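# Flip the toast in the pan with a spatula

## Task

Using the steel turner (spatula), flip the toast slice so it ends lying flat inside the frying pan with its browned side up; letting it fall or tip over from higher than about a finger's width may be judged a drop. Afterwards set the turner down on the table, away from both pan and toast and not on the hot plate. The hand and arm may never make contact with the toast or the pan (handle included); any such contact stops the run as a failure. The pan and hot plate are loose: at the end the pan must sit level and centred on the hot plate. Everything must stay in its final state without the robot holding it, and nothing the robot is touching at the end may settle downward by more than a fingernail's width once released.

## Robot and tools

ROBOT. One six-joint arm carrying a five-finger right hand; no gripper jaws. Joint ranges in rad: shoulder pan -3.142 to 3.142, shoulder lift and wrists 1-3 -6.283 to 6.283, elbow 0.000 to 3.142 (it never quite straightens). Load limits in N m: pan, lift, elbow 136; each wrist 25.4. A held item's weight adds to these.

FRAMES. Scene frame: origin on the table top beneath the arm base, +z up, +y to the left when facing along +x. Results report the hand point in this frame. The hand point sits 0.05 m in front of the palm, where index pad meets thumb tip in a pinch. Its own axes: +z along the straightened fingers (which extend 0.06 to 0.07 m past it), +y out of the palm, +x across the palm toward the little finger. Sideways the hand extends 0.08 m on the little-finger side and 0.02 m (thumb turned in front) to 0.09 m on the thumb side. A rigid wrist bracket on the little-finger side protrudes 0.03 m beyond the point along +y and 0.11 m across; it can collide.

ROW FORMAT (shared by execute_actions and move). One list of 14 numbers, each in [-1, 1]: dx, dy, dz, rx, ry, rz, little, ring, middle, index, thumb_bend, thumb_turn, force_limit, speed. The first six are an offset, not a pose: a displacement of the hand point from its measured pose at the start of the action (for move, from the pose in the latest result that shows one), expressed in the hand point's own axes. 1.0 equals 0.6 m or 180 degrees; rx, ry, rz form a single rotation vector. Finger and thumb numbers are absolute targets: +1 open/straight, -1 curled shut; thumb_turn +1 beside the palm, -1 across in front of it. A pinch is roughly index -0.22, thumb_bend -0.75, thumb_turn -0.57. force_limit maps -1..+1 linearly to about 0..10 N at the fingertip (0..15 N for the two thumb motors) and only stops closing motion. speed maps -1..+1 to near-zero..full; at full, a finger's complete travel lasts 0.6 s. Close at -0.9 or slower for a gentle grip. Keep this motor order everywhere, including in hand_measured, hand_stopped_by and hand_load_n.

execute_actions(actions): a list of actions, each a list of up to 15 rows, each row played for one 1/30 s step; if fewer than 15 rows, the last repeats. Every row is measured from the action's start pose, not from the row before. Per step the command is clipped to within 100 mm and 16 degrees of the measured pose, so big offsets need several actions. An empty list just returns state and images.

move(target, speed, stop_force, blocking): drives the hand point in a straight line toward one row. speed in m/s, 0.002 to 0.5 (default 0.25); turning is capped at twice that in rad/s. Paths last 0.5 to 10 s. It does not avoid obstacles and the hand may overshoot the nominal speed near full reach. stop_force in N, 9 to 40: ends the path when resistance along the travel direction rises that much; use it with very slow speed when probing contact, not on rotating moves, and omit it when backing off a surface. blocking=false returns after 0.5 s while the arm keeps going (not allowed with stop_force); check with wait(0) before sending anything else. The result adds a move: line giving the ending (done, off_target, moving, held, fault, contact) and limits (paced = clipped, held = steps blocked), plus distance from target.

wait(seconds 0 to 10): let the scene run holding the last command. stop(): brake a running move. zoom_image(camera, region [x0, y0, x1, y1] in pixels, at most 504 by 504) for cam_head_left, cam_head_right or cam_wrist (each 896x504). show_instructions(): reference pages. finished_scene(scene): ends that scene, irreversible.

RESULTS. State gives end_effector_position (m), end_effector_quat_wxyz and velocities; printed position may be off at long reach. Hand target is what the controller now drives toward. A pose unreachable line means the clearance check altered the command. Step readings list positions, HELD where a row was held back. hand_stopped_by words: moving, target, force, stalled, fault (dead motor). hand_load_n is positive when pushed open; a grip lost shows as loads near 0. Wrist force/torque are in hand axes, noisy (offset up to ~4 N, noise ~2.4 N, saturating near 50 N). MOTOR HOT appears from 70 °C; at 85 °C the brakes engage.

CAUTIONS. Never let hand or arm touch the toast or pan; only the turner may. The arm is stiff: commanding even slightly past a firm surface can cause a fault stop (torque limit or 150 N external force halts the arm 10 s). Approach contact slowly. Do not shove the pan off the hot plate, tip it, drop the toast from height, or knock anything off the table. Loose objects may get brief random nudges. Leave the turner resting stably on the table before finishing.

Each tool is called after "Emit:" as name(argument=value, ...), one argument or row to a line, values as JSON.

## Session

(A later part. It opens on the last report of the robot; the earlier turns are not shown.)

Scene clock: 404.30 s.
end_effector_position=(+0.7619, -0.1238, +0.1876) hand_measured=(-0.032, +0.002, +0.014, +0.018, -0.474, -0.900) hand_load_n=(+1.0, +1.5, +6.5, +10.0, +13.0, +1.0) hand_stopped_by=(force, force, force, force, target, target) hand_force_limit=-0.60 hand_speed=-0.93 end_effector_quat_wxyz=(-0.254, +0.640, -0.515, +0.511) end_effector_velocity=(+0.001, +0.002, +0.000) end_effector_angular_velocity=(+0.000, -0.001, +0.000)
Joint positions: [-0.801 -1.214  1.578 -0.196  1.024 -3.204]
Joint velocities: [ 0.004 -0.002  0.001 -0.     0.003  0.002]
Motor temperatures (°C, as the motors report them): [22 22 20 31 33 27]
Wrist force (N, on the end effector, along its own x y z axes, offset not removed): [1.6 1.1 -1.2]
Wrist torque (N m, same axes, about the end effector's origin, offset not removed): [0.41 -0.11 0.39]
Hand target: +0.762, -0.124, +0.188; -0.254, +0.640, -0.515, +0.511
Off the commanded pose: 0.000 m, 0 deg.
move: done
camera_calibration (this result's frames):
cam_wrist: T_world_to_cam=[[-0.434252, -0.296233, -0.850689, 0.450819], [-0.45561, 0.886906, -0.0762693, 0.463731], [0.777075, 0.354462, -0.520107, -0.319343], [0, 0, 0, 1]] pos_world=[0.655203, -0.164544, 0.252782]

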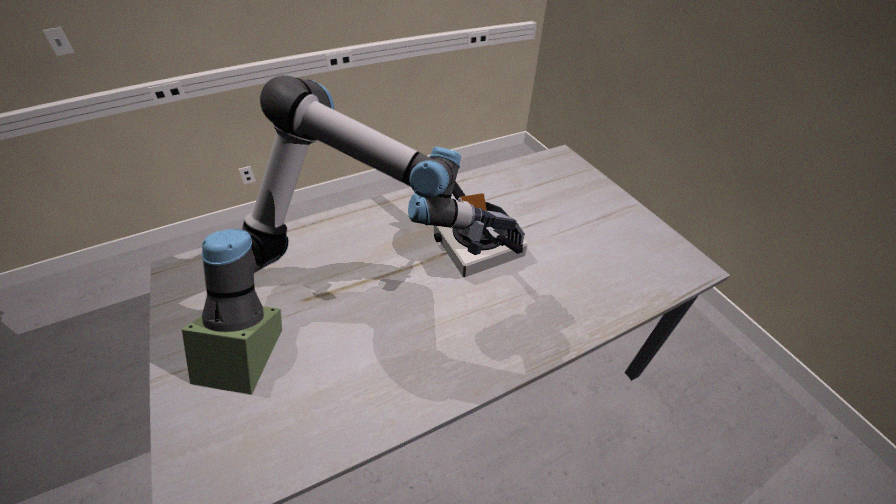

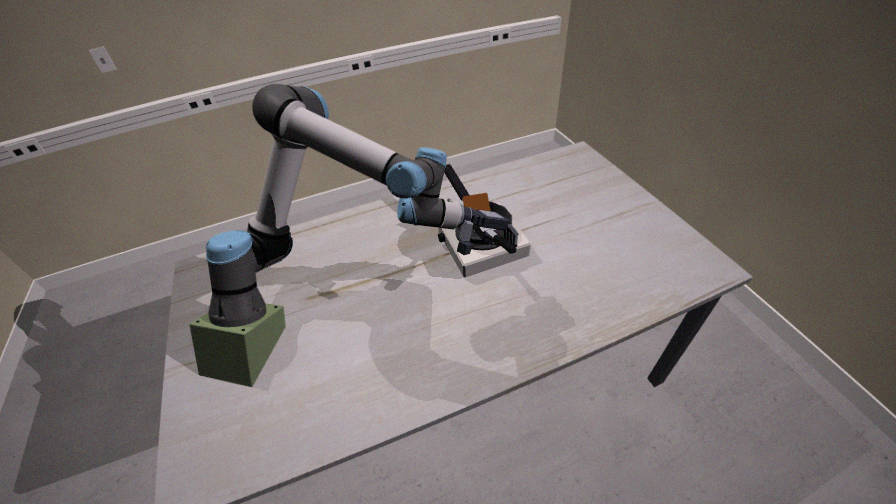

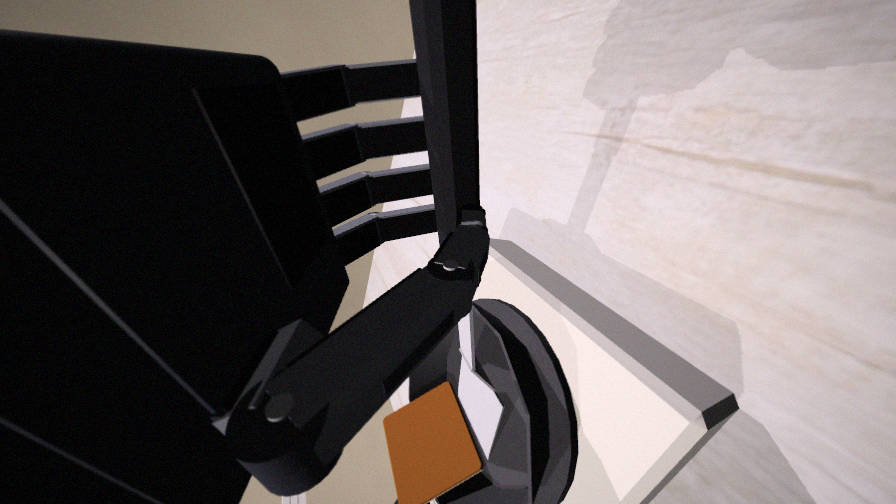

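Emit:
move(
  target=[-0.0215, -0.0086, -0.0032, 0, 0, 0, -0.45, -0.45, -0.4, -0.45, -0.48, -0.9, -0.6, -0.93],
  speed=0.008,
)

Emit:
zoom_image(
  camera="cam_wrist",
  region=[370, 334, 570, 504],
)

Emit:
zoom_image(
  camera="cam_wrist",
  region=[460, 430, 530, 490],
)

Scene clock: 408.87 s.
end_effector_position=(+0.7628, -0.1099, +0.1876) hand_measured=(-0.032, +0.002, +0.014, +0.018, -0.474, -0.900) hand_load_n=(+1.0, +1.5, +6.5, +10.0, +13.0, +1.0) hand_stopped_by=(force, force, force, force, target, target) hand_force_limit=-0.60 hand_speed=-0.93 end_effector_quat_wxyz=(-0.254, +0.640, -0.515, +0.511) end_effector_velocity=(-0.000, +0.001, -0.001) end_effector_angular_velocity=(+0.000, +0.001, -0.000)
Joint positions: [-0.78  -1.23   1.584 -0.188  1.045 -3.2  ]
Joint velocities: [ 0.002 -0.001  0.002 -0.     0.002  0.   ]
Motor temperatures (°C, as the motors report them): [22 22 20 31 33 27]
Wrist force (N, on the end effector, along its own x y z axes, offset not removed): [1.1 0.8 -1.6]
Wrist torque (N m, same axes, about the end effector's origin, offset not removed): [0.24 0.05 0.39]
Hand target: +0.763, -0.110, +0.188; -0.254, +0.640, -0.515, +0.511
Off the commanded pose: 0.000 m, 0 deg.
move: done
camera_calibration (this result's frames):
cam_wrist: T_world_to_cam=[[-0.434242, -0.296221, -0.850698, 0.455348], [-0.455614, 0.886905, -0.0762585, 0.451859], [0.777078, 0.354475, -0.520093, -0.325016], [0, 0, 0, 1]] pos_world=[0.656167, -0.150663, 0.252783]

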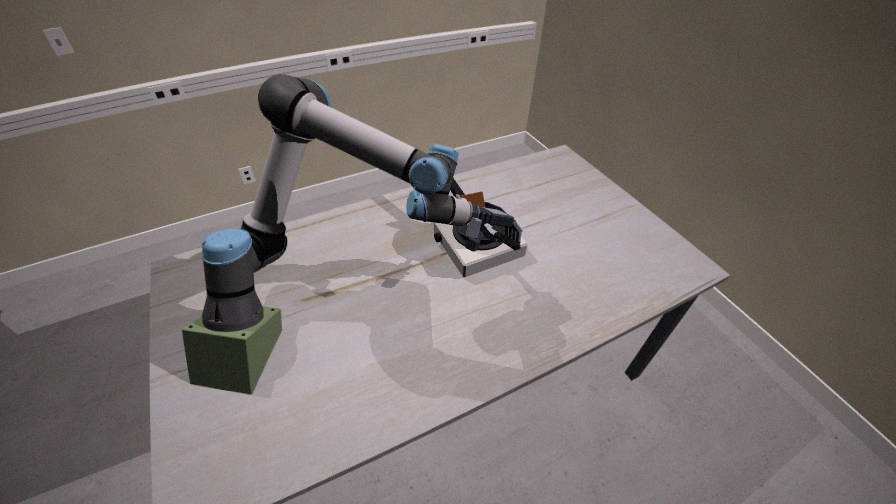

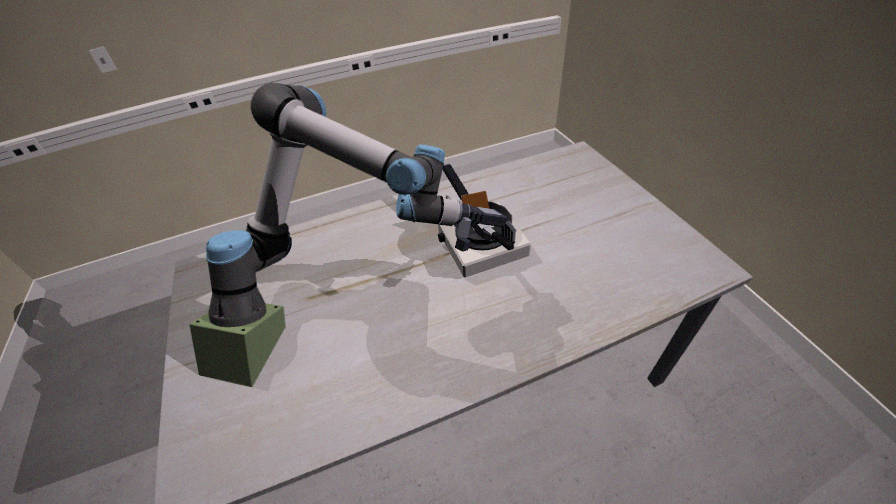

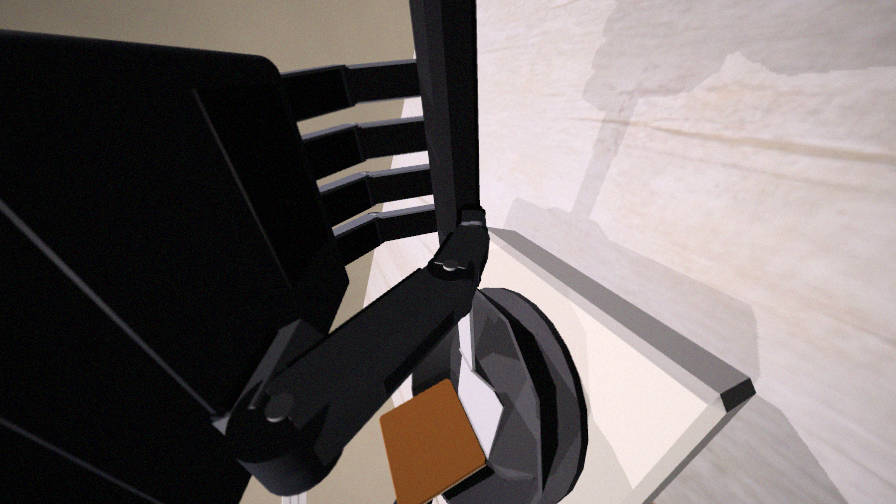

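Region (370, 334, 570, 504) of cam_wrist's 896x504 image, scaled by 2.520, with more detail than that image has; it fills the top 428 rows of this view, and the rest is white.

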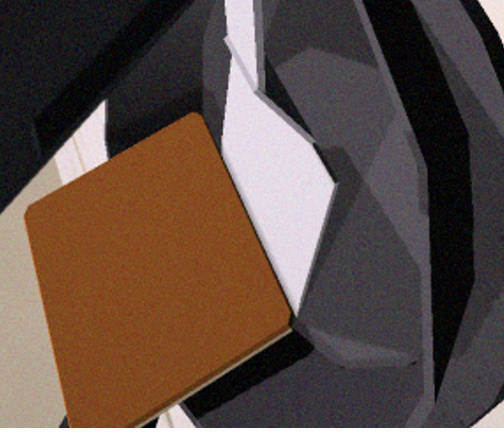

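Region (460, 430, 530, 490) of cam_wrist's 896x504 image, scaled by 7.200, with more detail than that image has; it fills the top 432 rows of this view, and the rest is white.

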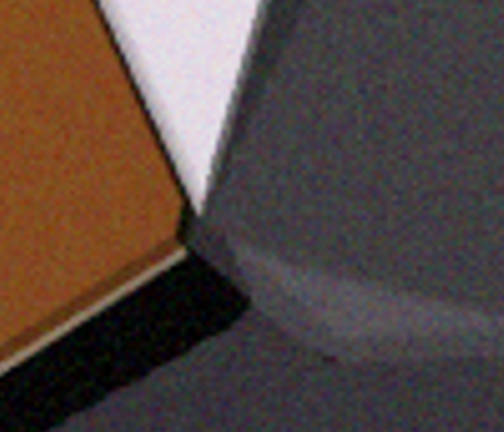

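Emit:
move(
  target=[-0.0077, -0.0031, -0.0011, 0, 0, 0, -0.45, -0.45, -0.4, -0.45, -0.48, -0.9, -0.6, -0.93],
  speed=0.006,
)

Emit:
zoom_image(
  camera="cam_wrist",
  region=[370, 334, 570, 504],
)

Emit:
zoom_image(
  camera="cam_wrist",
  region=[460, 430, 530, 490],
)

Scene clock: 414.77 s.
end_effector_position=(+0.7632, -0.1050, +0.1876) hand_measured=(-0.032, +0.002, +0.014, +0.018, -0.474, -0.900) hand_load_n=(+1.0, +1.5, +6.5, +10.0, +13.0, +1.0) hand_stopped_by=(force, force, force, force, target, target) hand_force_limit=-0.60 hand_speed=-0.93 end_effector_quat_wxyz=(-0.254, +0.640, -0.515, +0.511) end_effector_velocity=(+0.000, +0.000, +0.001) end_effector_angular_velocity=(-0.001, -0.001, -0.000)
Joint positions: [-0.773 -1.235  1.586 -0.186  1.052 -3.198]
Joint velocities: [ 0.    -0.001 -0.     0.     0.001 -0.   ]
Motor temperatures (°C, as the motors report them): [22 22 20 31 33 27]
Wrist force (N, on the end effector, along its own x y z axes, offset not removed): [0.7 2.8 -1.0]
Wrist torque (N m, same axes, about the end effector's origin, offset not removed): [0.62 0.11 0.44]
Hand target: +0.763, -0.105, +0.188; -0.254, +0.640, -0.515, +0.511
Off the commanded pose: 0.000 m, 0 deg.
move: done
camera_calibration (this result's frames):
cam_wrist: T_world_to_cam=[[-0.434238, -0.296216, -0.850702, 0.456968], [-0.45562, 0.886903, -0.0762511, 0.447662], [0.777076, 0.354485, -0.520089, -0.327049], [0, 0, 0, 1]] pos_world=[0.656539, -0.145738, 0.252783]

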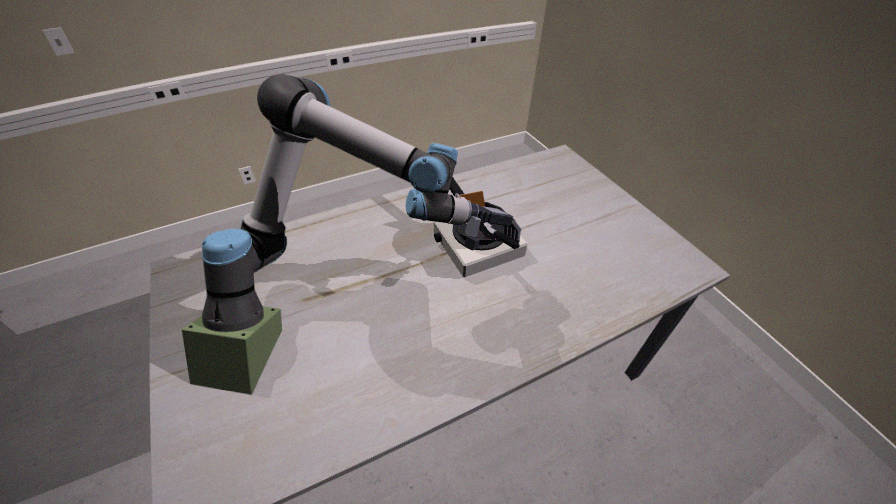

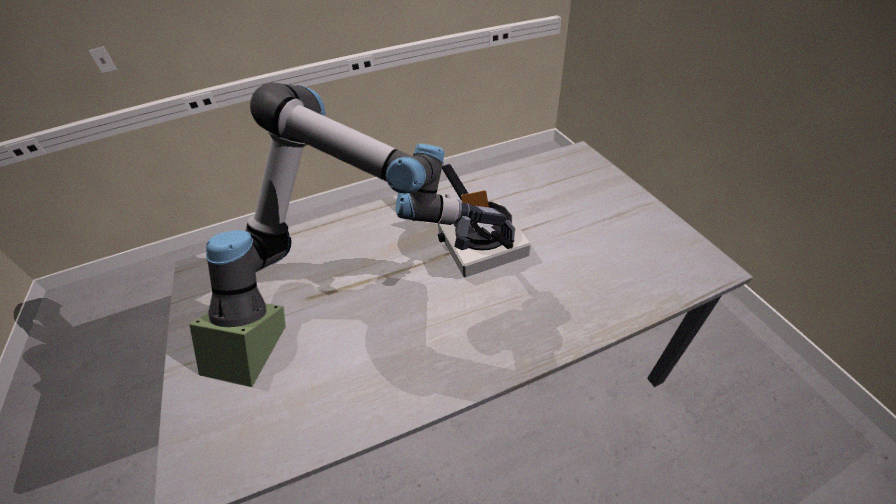

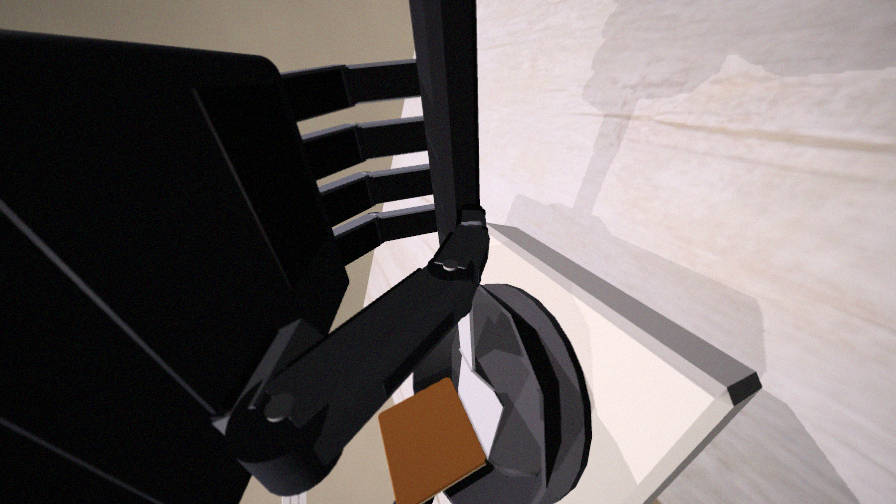

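Region (370, 334, 570, 504) of cam_wrist's 896x504 image, scaled by 2.520, with more detail than that image has; it fills the top 428 rows of this view, and the rest is white.

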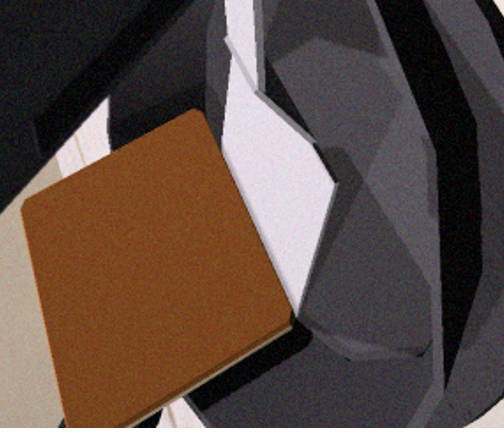

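Region (460, 430, 530, 490) of cam_wrist's 896x504 image, scaled by 7.200, with more detail than that image has; it fills the top 432 rows of this view, and the rest is white.

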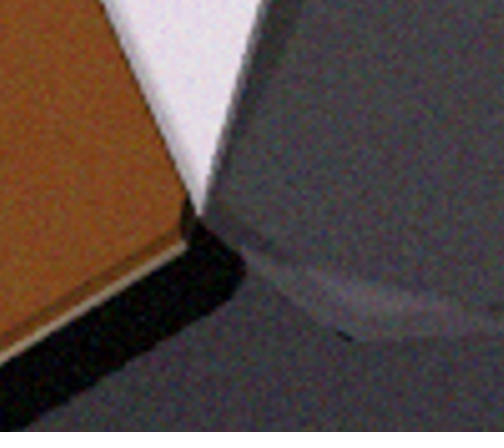

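Emit:
move(
  target=[-0.0055, -0.0036, -0.0014, 0, 0, 0, -0.45, -0.45, -0.4, -0.45, -0.48, -0.9, -0.6, -0.93],
  speed=0.005,
)

Emit:
zoom_image(
  camera="cam_wrist",
  region=[370, 334, 570, 504],
)

Emit:
zoom_image(
  camera="cam_wrist",
  region=[460, 430, 530, 490],
)

Scene clock: 424.70 s.
end_effector_position=(+0.7635, -0.1011, +0.1885) hand_measured=(-0.032, +0.002, +0.014, +0.018, -0.474, -0.900) hand_load_n=(+1.0, +1.0, +6.5, +10.0, +13.0, +1.0) hand_stopped_by=(force, force, force, force, target, target) hand_force_limit=-0.60 hand_speed=-0.93 end_effector_quat_wxyz=(-0.254, +0.640, -0.515, +0.511) end_effector_velocity=(+0.000, +0.001, +0.000) end_effector_angular_velocity=(-0.002, +0.001, +0.000)
Joint positions: [-0.768 -1.24   1.587 -0.182  1.057 -3.197]
Joint velocities: [ 0.001 -0.001 -0.001  0.002  0.001 -0.002]
Motor temperatures (°C, as the motors report them): [22 22 20 31 33 27]
Wrist force (N, on the end effector, along its own x y z axes, offset not removed): [2.4 2.3 -0.3]
Wrist torque (N m, same axes, about the end effector's origin, offset not removed): [0.36 0.09 0.29]
Hand target: +0.763, -0.101, +0.188; -0.254, +0.640, -0.515, +0.511
Off the commanded pose: 0.000 m, 0 deg.
move: done
camera_calibration (this result's frames):
cam_wrist: T_world_to_cam=[[-0.434236, -0.296213, -0.850704, 0.458923], [-0.45562, 0.886903, -0.0762494, 0.444415], [0.777078, 0.354487, -0.520086, -0.328193], [0, 0, 0, 1]] pos_world=[0.656797, -0.141873, 0.253605]

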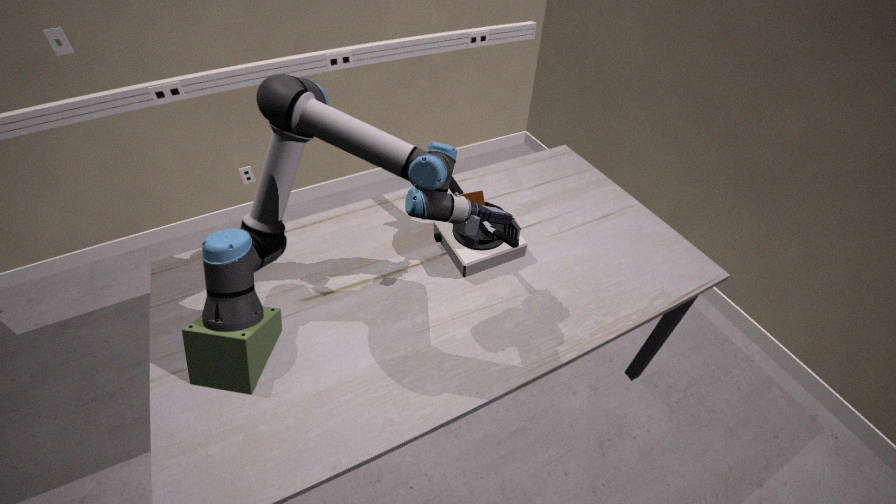

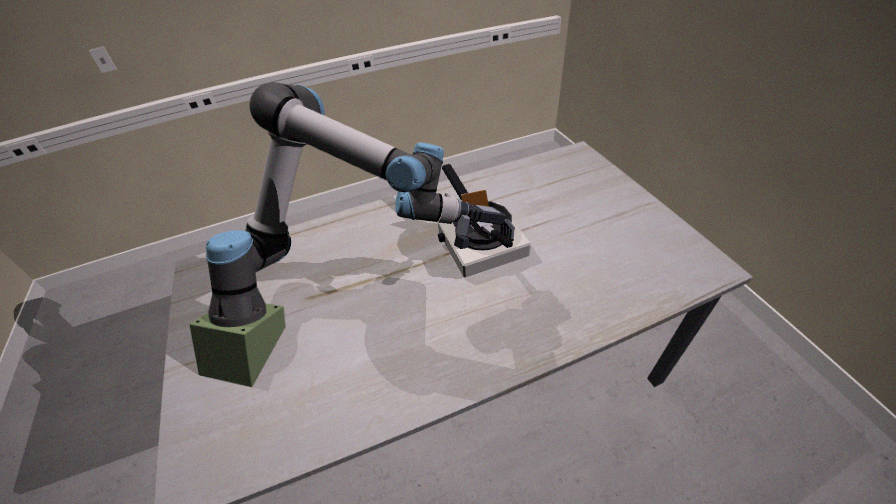

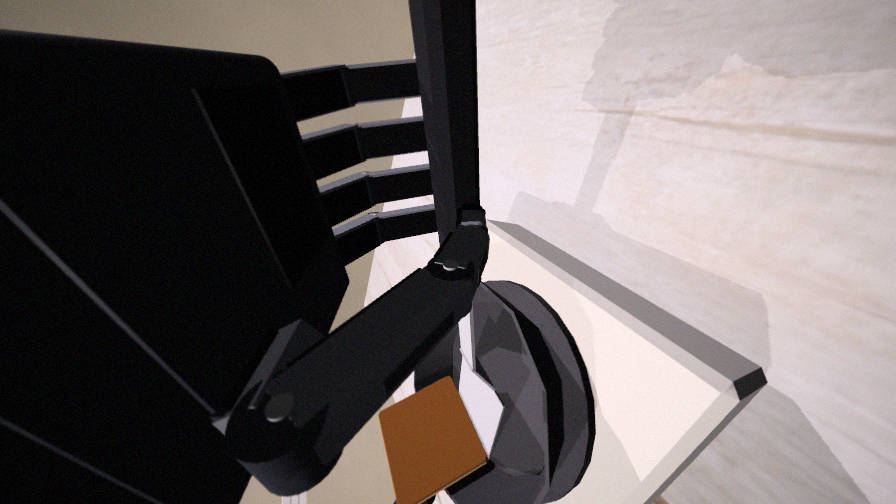

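Region (370, 334, 570, 504) of cam_wrist's 896x504 image, scaled by 2.520, with more detail than that image has; it fills the top 428 rows of this view, and the rest is white.

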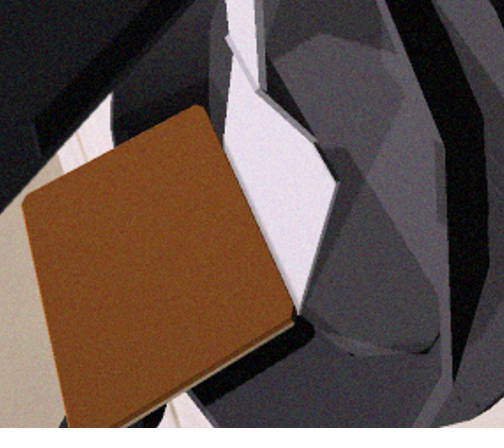

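Region (460, 430, 530, 490) of cam_wrist's 896x504 image, scaled by 7.200, with more detail than that image has; it fills the top 432 rows of this view, and the rest is white.

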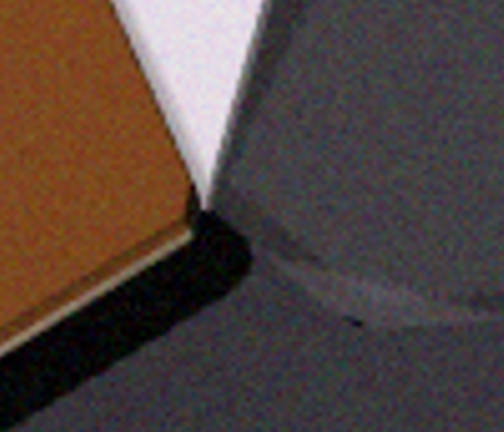

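Emit:
move(
  target=[0.0170, 0.0026, 0.0008, 0, 0, 0, -0.45, -0.45, -0.4, -0.45, -0.48, -0.9, -0.6, -0.93],
  speed=0.007,
)

Emit:
zoom_image(
  camera="cam_wrist",
  region=[370, 334, 570, 504],
)

Emit:
zoom_image(
  camera="cam_wrist",
  region=[460, 430, 530, 490],
)

Scene clock: 429.60 s.
end_effector_position=(+0.7628, -0.1110, +0.1909) hand_measured=(-0.032, +0.002, +0.014, +0.018, -0.474, -0.900) hand_load_n=(+1.5, +1.5, +6.5, +10.0, +12.5, +1.0) hand_stopped_by=(force, force, force, force, target, target) hand_force_limit=-0.60 hand_speed=-0.93 end_effector_quat_wxyz=(-0.254, +0.640, -0.515, +0.511) end_effector_velocity=(+0.000, -0.001, +0.001) end_effector_angular_velocity=(+0.000, -0.002, +0.000)
Joint positions: [-0.785 -1.232  1.58  -0.182  1.04  -3.201]
Joint velocities: [-0.002  0.001 -0.001 -0.002 -0.002  0.001]
Motor temperatures (°C, as the motors report them): [22 22 20 31 33 27]
Wrist force (N, on the end effector, along its own x y z axes, offset not removed): [0.2 2.6 1.7]
Wrist torque (N m, same axes, about the end effector's origin, offset not removed): [0.19 -0.05 0.15]
Hand target: +0.763, -0.111, +0.191; -0.254, +0.640, -0.515, +0.511
Off the commanded pose: 0.000 m, 0 deg.
move: done
camera_calibration (this result's frames):
cam_wrist: T_world_to_cam=[[-0.434243, -0.296224, -0.850697, 0.457795], [-0.455616, 0.886904, -0.0762599, 0.453058], [0.777076, 0.354475, -0.520096, -0.322841], [0, 0, 0, 1]] pos_world=[0.656087, -0.151771, 0.256086]

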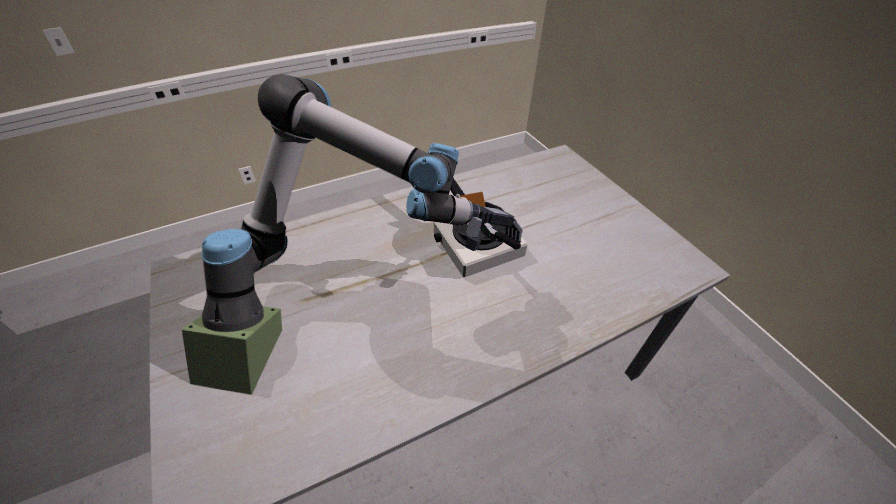

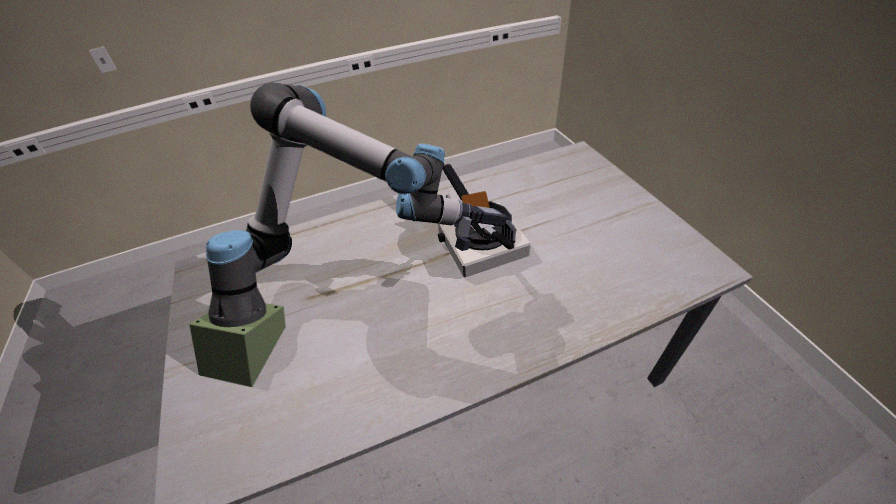

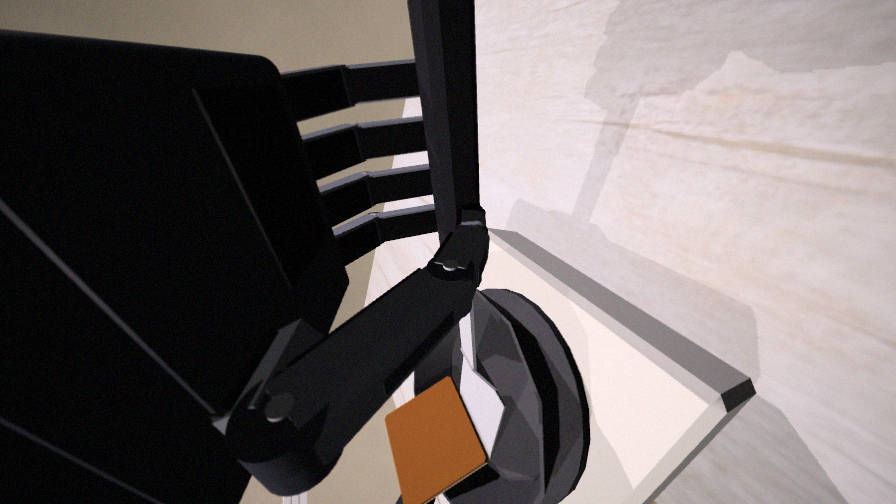

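Region (370, 334, 570, 504) of cam_wrist's 896x504 image, scaled by 2.520, with more detail than that image has; it fills the top 428 rows of this view, and the rest is white.

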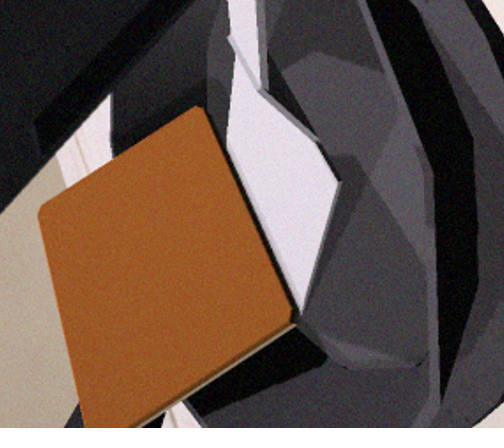

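Region (460, 430, 530, 490) of cam_wrist's 896x504 image, scaled by 7.200, with more detail than that image has; it fills the top 432 rows of this view, and the rest is white.

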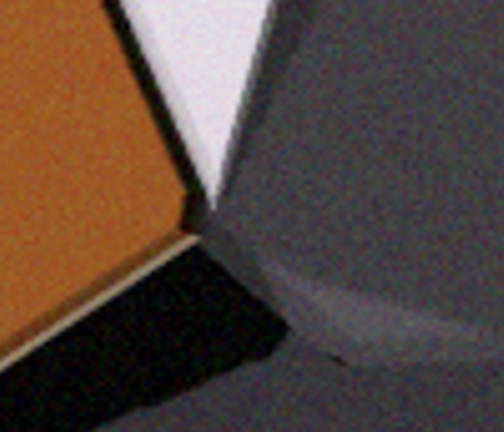

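Emit:
move(
  target=[0.0237, 0.0078, 0.0028, 0, 0, 0, -0.45, -0.45, -0.4, -0.45, -0.48, -0.9, -0.6, -0.93],
  speed=0.009,
)

Emit:
zoom_image(
  camera="cam_wrist",
  region=[370, 334, 570, 504],
)

Emit:
zoom_image(
  camera="cam_wrist",
  region=[460, 430, 530, 490],
)

Scene clock: 434.13 s.
end_effector_position=(+0.7617, -0.1259, +0.1919) hand_measured=(-0.032, +0.002, +0.014, +0.018, -0.474, -0.900) hand_load_n=(+1.5, +1.5, +6.5, +10.0, +12.5, +1.0) hand_stopped_by=(force, force, force, force, target, target) hand_force_limit=-0.60 hand_speed=-0.93 end_effector_quat_wxyz=(-0.254, +0.640, -0.515, +0.511) end_effector_velocity=(+0.000, -0.001, +0.000) end_effector_angular_velocity=(+0.001, -0.000, +0.001)
Joint positions: [-0.808 -1.216  1.572 -0.188  1.017 -3.205]
Joint velocities: [-0.002  0.001 -0.001 -0.001 -0.003  0.   ]
Motor temperatures (°C, as the motors report them): [22 22 20 31 33 27]
Wrist force (N, on the end effector, along its own x y z axes, offset not removed): [-0.5 2.3 0.1]
Wrist torque (N m, same axes, about the end effector's origin, offset not removed): [0.28 0.01 0.20]
Hand target: +0.762, -0.126, +0.192; -0.254, +0.640, -0.515, +0.511
Off the commanded pose: 0.000 m, 0 deg.
move: done
camera_calibration (this result's frames):
cam_wrist: T_world_to_cam=[[-0.434253, -0.296237, -0.850687, 0.453783], [-0.45561, 0.886906, -0.0762724, 0.465834], [0.777073, 0.35446, -0.520111, -0.316223], [0, 0, 0, 1]] pos_world=[0.655025, -0.166635, 0.257087]

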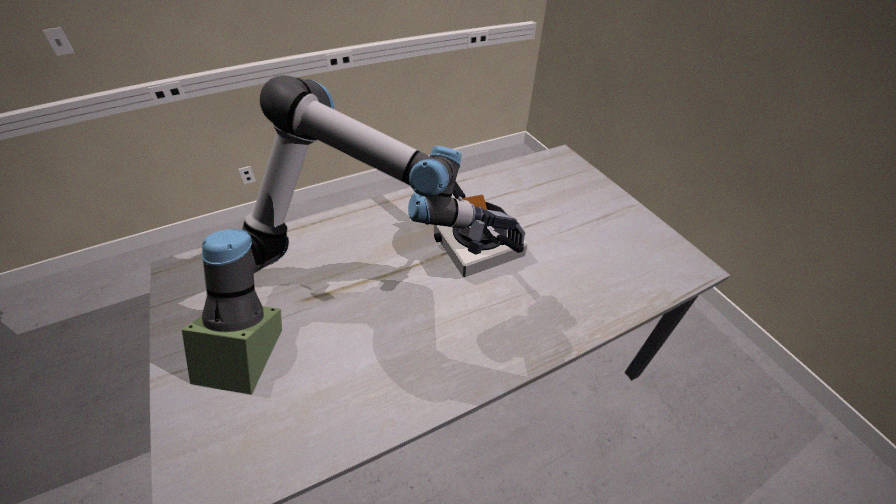

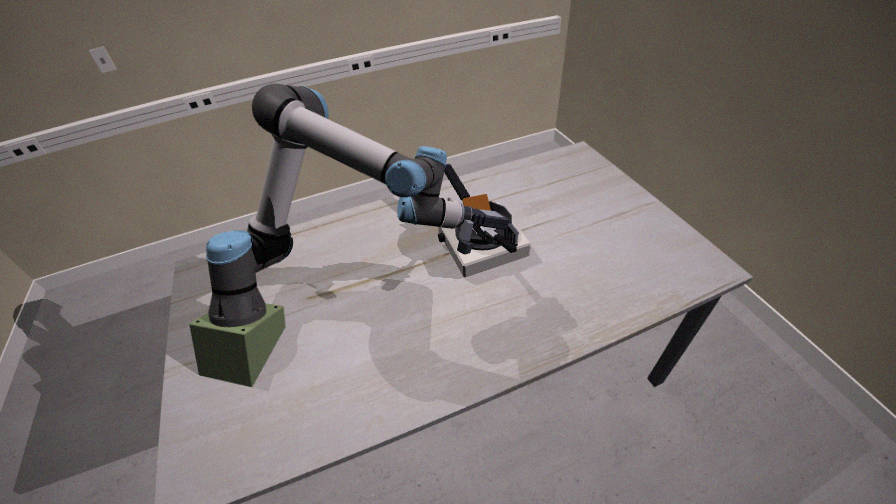

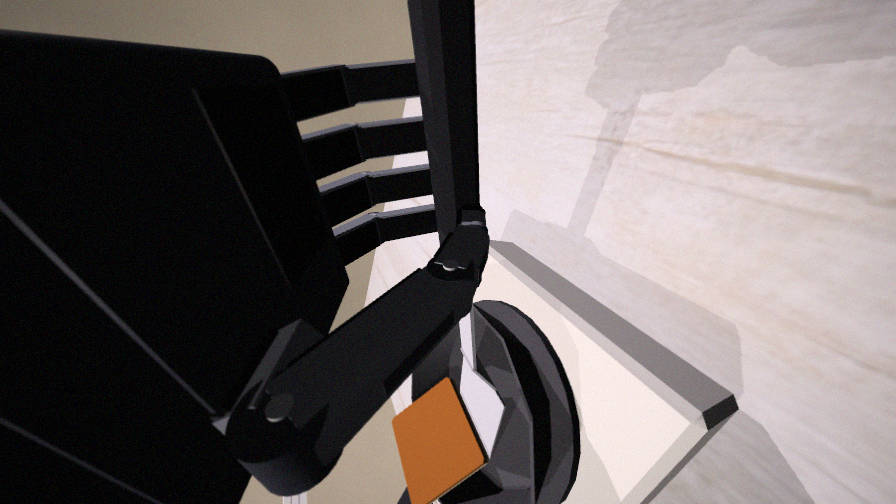

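Region (370, 334, 570, 504) of cam_wrist's 896x504 image, scaled by 2.520, with more detail than that image has; it fills the top 428 rows of this view, and the rest is white.

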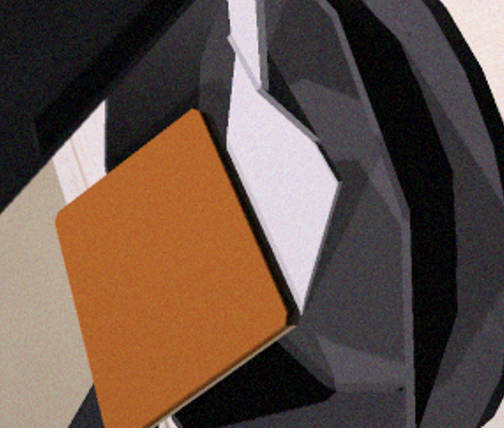

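Region (460, 430, 530, 490) of cam_wrist's 896x504 image, scaled by 7.200, with more detail than that image has; it fills the top 432 rows of this view, and the rest is white.

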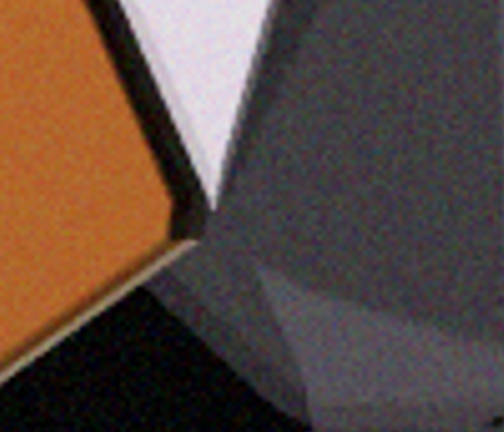

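Emit:
move(
  target=[0.0215, 0.0086, 0.0032, 0, 0, 0, -0.45, -0.45, -0.4, -0.45, -0.48, -0.9, -0.6, -0.93],
  speed=0.009,
)

Emit:
zoom_image(
  camera="cam_wrist",
  region=[370, 334, 570, 504],
)

Emit:
zoom_image(
  camera="cam_wrist",
  region=[440, 300, 560, 420],
)

Scene clock: 440.43 s.
end_effector_position=(+0.7607, -0.1397, +0.1919) hand_measured=(-0.032, +0.002, +0.014, +0.018, -0.474, -0.900) hand_load_n=(+1.5, +1.5, +6.5, +10.0, +12.5, +1.0) hand_stopped_by=(force, force, force, force, target, target) hand_force_limit=-0.60 hand_speed=-0.93 end_effector_quat_wxyz=(-0.254, +0.640, -0.515, +0.511) end_effector_velocity=(-0.000, -0.001, -0.000) end_effector_angular_velocity=(-0.000, +0.000, -0.000)
Joint positions: [-0.828 -1.199  1.565 -0.194  0.997 -3.209]
Joint velocities: [-0.002  0.001  0.    -0.001 -0.002 -0.001]
Motor temperatures (°C, as the motors report them): [22 22 20 31 33 27]
Wrist force (N, on the end effector, along its own x y z axes, offset not removed): [0.4 4.2 1.3]
Wrist torque (N m, same axes, about the end effector's origin, offset not removed): [0.37 -0.08 0.32]
Hand target: +0.761, -0.140, +0.192; -0.254, +0.640, -0.515, +0.511
Off the commanded pose: 0.000 m, 0 deg.
move: done
camera_calibration (this result's frames):
cam_wrist: T_world_to_cam=[[-0.434263, -0.296248, -0.850678, 0.449259], [-0.455605, 0.886907, -0.0762829, 0.477692], [0.777071, 0.354446, -0.520124, -0.310556], [0, 0, 0, 1]] pos_world=[0.65406, -0.180501, 0.257086]

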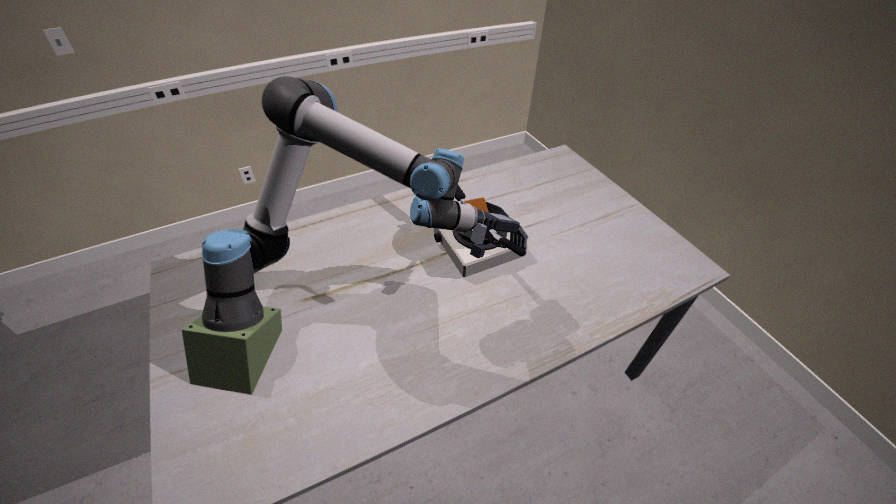

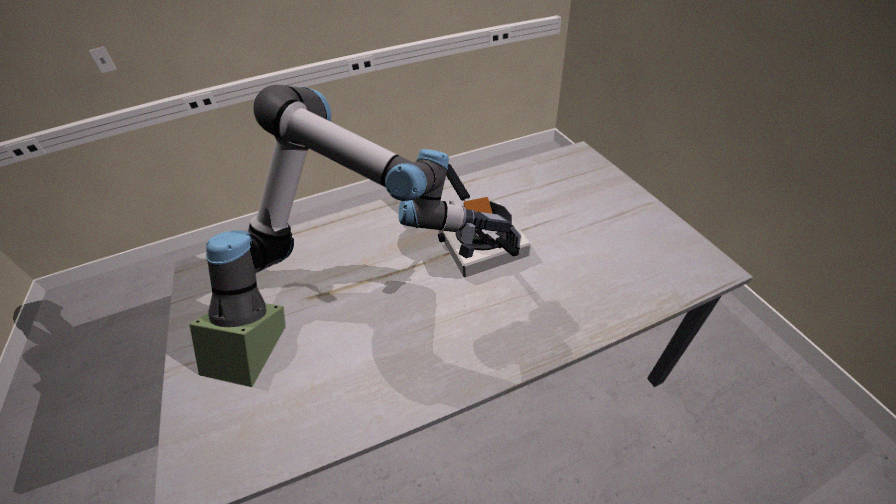

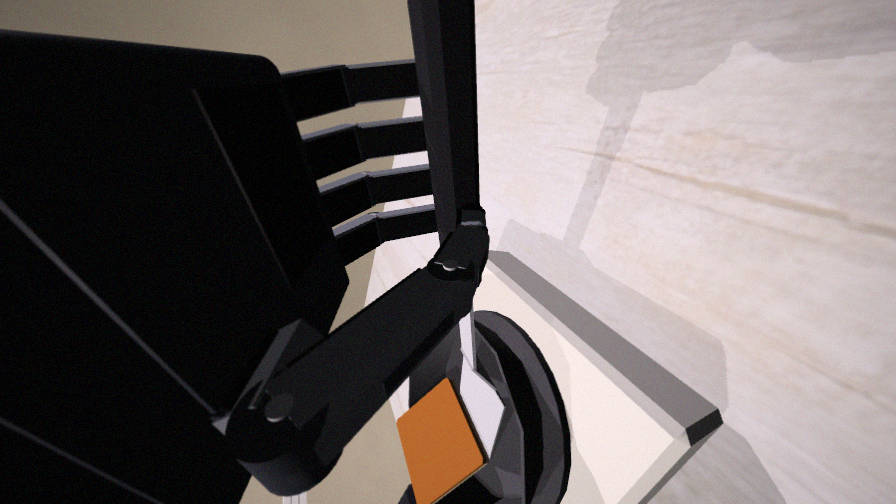

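Region (370, 334, 570, 504) of cam_wrist's 896x504 image, scaled by 2.520, with more detail than that image has; it fills the top 428 rows of this view, and the rest is white.

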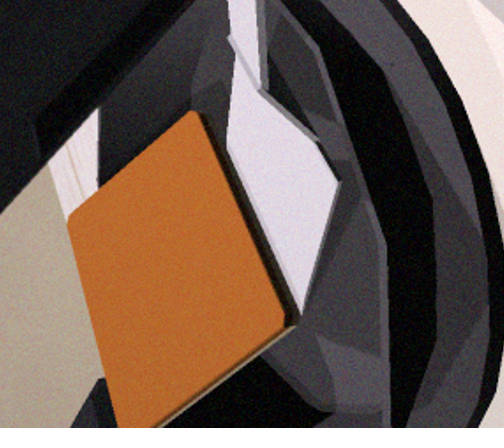

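Region (440, 300, 560, 420) of cam_wrist's 896x504 image, scaled by 4.200, with more detail than that image has.

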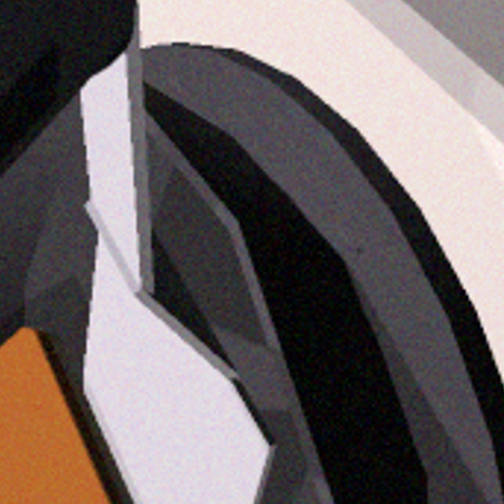

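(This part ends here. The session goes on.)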